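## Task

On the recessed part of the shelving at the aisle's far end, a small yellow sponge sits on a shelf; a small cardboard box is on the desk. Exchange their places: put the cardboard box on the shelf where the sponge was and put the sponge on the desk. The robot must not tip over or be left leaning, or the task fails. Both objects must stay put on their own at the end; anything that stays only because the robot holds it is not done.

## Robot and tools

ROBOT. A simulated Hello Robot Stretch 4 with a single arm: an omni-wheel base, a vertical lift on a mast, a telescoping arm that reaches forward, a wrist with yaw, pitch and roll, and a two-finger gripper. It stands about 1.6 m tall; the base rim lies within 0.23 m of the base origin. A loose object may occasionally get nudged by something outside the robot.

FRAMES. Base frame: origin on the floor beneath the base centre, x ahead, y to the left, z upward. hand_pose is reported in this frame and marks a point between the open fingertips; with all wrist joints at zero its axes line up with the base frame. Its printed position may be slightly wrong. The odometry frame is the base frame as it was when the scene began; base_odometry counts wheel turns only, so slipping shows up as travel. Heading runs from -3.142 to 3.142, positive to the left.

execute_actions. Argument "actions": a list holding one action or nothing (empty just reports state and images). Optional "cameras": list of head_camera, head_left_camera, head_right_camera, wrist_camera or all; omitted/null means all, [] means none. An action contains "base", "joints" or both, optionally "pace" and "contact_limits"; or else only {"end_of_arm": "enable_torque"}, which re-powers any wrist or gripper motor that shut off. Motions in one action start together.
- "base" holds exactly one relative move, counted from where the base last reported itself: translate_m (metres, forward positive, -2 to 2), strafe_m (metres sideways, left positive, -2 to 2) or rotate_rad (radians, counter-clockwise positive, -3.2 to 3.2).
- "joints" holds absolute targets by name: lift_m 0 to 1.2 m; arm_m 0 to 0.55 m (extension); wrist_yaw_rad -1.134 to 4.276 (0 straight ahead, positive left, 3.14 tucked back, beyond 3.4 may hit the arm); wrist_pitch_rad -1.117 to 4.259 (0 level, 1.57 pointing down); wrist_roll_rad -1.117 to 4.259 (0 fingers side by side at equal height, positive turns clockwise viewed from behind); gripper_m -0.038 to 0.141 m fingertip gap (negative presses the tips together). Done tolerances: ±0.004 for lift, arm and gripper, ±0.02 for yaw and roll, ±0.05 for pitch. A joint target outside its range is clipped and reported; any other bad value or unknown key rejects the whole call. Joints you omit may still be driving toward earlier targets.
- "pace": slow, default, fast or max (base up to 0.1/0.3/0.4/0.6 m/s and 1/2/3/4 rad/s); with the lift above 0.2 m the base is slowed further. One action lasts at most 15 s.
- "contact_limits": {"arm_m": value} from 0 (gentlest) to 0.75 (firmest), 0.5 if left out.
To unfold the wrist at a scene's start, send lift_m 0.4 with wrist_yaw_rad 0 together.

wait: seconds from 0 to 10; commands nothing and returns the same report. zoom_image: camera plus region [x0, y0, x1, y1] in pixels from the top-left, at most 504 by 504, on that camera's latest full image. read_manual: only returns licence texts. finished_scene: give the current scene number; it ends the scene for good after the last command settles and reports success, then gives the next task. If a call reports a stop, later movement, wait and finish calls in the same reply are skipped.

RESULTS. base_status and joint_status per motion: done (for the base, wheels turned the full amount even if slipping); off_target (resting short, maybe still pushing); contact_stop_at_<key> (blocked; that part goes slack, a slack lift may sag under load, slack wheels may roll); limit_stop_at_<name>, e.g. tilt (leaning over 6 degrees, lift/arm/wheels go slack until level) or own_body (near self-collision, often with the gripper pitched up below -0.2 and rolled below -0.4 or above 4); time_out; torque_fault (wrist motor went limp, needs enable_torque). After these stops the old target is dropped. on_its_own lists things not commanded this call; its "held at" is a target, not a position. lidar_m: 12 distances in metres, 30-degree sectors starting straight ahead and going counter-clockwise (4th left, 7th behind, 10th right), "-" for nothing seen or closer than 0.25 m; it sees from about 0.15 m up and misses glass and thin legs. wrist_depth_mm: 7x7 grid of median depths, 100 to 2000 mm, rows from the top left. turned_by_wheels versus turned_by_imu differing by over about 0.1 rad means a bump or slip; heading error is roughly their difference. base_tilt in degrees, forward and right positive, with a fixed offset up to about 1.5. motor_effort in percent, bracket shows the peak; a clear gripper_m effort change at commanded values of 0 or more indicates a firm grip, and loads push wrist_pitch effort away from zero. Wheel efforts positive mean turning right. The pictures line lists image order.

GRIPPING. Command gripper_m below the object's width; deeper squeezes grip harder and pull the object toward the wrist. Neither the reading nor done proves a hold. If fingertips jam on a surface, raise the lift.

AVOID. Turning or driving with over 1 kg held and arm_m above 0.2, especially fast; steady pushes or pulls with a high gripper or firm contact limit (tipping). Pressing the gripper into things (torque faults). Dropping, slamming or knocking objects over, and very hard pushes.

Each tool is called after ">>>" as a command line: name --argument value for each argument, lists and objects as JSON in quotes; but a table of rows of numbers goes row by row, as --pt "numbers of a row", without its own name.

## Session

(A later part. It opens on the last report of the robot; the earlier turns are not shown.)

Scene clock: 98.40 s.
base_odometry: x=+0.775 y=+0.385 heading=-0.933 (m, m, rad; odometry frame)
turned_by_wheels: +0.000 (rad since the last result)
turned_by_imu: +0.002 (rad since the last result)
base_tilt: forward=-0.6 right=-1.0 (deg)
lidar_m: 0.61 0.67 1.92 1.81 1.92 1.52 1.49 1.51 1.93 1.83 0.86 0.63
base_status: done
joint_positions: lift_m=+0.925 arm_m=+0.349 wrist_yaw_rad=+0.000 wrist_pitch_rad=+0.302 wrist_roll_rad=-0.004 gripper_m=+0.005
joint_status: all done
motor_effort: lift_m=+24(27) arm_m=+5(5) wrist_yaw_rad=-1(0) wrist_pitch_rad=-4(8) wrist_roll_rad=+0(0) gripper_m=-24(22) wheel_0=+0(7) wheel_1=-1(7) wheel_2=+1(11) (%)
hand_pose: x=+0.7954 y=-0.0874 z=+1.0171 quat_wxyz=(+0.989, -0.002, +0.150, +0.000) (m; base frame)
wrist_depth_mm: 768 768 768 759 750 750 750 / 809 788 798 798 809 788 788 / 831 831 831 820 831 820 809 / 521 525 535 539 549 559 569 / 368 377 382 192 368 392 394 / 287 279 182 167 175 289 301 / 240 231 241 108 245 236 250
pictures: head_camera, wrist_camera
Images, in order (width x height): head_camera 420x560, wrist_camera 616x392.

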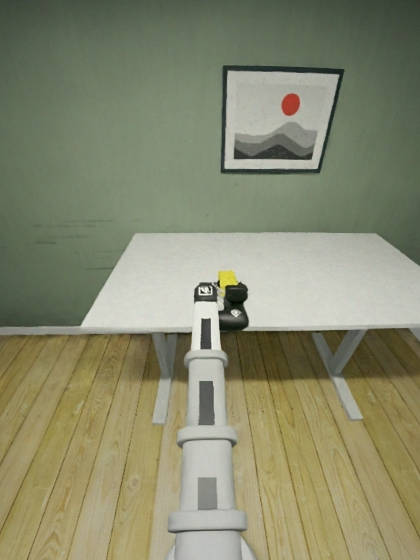

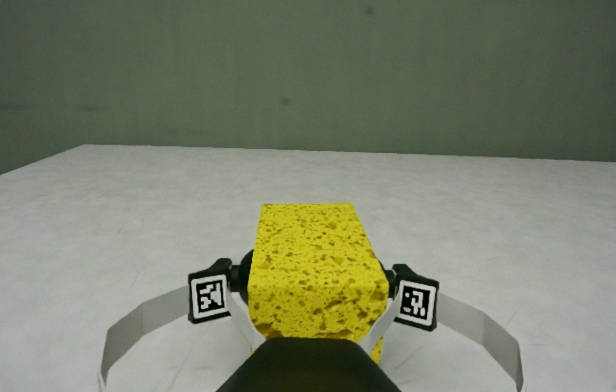

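>>> execute_actions --actions '[{"joints":{"lift_m":0.882},"pace":"slow"}]' --cameras '[]'

>>> execute_actions --actions '[{"joints":{"gripper_m":0.11}}]' --cameras '[]'

>>> execute_actions --actions '[{"joints":{"arm_m":0.12},"pace":"fast"}]' --cameras '["wrist_camera"]'

Scene clock: 101.77 s.
base_odometry: x=+0.775 y=+0.385 heading=-0.933 (m, m, rad; odometry frame)
turned_by_wheels: +0.000 (rad since the last result)
turned_by_imu: +0.001 (rad since the last result)
base_tilt: forward=-0.6 right=-0.9 (deg)
lidar_m: 0.62 0.66 1.96 1.83 1.93 1.53 1.49 1.51 1.95 1.82 0.88 0.62
base_status: not commanded
joint_positions: lift_m=+0.882 arm_m=+0.349 wrist_yaw_rad=+0.000 wrist_pitch_rad=+0.302 wrist_roll_rad=-0.004 gripper_m=+0.005
joint_status: all done
motor_effort: lift_m=+16(21) arm_m=+5(5) wrist_yaw_rad=-1(1) wrist_pitch_rad=-4(6) wrist_roll_rad=+0(0) gripper_m=-19(23) wheel_0=+0(0) wheel_1=-1(1) wheel_2=+1(1) (%)
hand_pose: x=+0.7955 y=-0.0874 z=+0.9748 quat_wxyz=(+0.989, -0.002, +0.150, +0.000) (m; base frame)
wrist_depth_mm: 768 768 768 759 759 750 759 / 809 798 798 798 809 788 778 / 661 676 699 699 723 741 820 / 399 410 410 421 427 433 439 / 286 289 293 193 285 303 306 / 223 215 181 167 176 224 234 / 185 178 186 108 188 182 193
pictures: none
No camera images: the call's "cameras" was empty. Leave "cameras" out to get every camera's image.

Scene clock: 103.63 s.
base_odometry: x=+0.775 y=+0.385 heading=-0.933 (m, m, rad; odometry frame)
turned_by_wheels: +0.000 (rad since the last result)
turned_by_imu: +0.001 (rad since the last result)
base_tilt: forward=-0.6 right=-0.9 (deg)
lidar_m: 0.59 0.63 1.97 1.84 1.93 1.52 1.50 1.49 1.92 1.82 0.86 0.64
base_status: not commanded
joint_positions: lift_m=+0.882 arm_m=+0.349 wrist_yaw_rad=+0.000 wrist_pitch_rad=+0.302 wrist_roll_rad=-0.004 gripper_m=+0.110
joint_status: all done
motor_effort: lift_m=+16(16) arm_m=+5(5) wrist_yaw_rad=-1(2) wrist_pitch_rad=-7(8) wrist_roll_rad=+0(0) gripper_m=+1(23) wheel_0=+0(0) wheel_1=-1(1) wheel_2=+1(1) (%)
hand_pose: x=+0.7955 y=-0.0874 z=+0.9748 quat_wxyz=(+0.989, -0.002, +0.150, +0.000) (m; base frame)
wrist_depth_mm: 768 768 759 759 759 750 750 / 809 788 809 788 788 778 778 / 661 668 683 715 732 750 809 / 399 410 413 421 427 433 439 / 287 290 279 204 298 303 306 / 223 218 199 183 195 223 234 / 184 183 186 108 193 190 193
pictures: none
No camera images: the call's "cameras" was empty. Leave "cameras" out to get every camera's image.

Scene clock: 105.17 s.
base_odometry: x=+0.775 y=+0.385 heading=-0.933 (m, m, rad; odometry frame)
turned_by_wheels: +0.000 (rad since the last result)
turned_by_imu: +0.001 (rad since the last result)
base_tilt: forward=-0.6 right=-1.1 (deg)
lidar_m: 0.59 0.63 1.92 1.84 1.92 1.52 1.49 1.53 1.98 1.83 0.90 0.61
base_status: not commanded
joint_positions: lift_m=+0.882 arm_m=+0.121 wrist_yaw_rad=+0.000 wrist_pitch_rad=+0.302 wrist_roll_rad=-0.004 gripper_m=+0.110
joint_status: all done
motor_effort: lift_m=+15(16) arm_m=-5(5) wrist_yaw_rad=-1(2) wrist_pitch_rad=-8(8) wrist_roll_rad=+0(0) gripper_m=+0(1) wheel_0=+0(0) wheel_1=-1(1) wheel_2=+1(1) (%)
hand_pose: x=+0.5673 y=-0.0875 z=+0.9747 quat_wxyz=(+0.989, -0.002, +0.151, +0.000) (m; base frame)
wrist_depth_mm: 991 960 976 960 976 960 931 / 1025 1042 1025 1025 991 1008 1008 / 676 683 683 707 723 750 798 / 402 410 415 404 430 436 442 / 307 306 300 300 303 306 307 / 1255 750 1255 1281 300 1229 1229 / 1336 1078 1336 108 1308 1336 1308
pictures: wrist_camera
Images, in order (width x height): wrist_camera 616x392.

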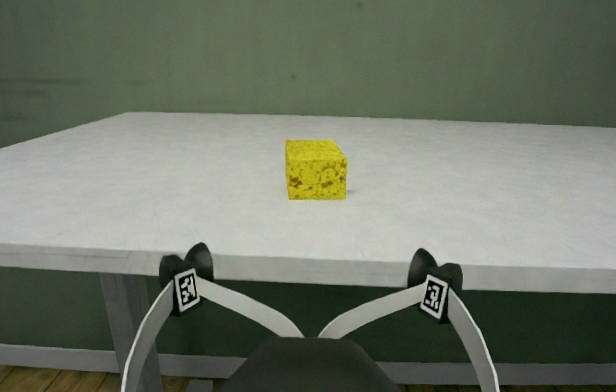

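>>> finished_scene --scene 2

The scene is finished: the task was done.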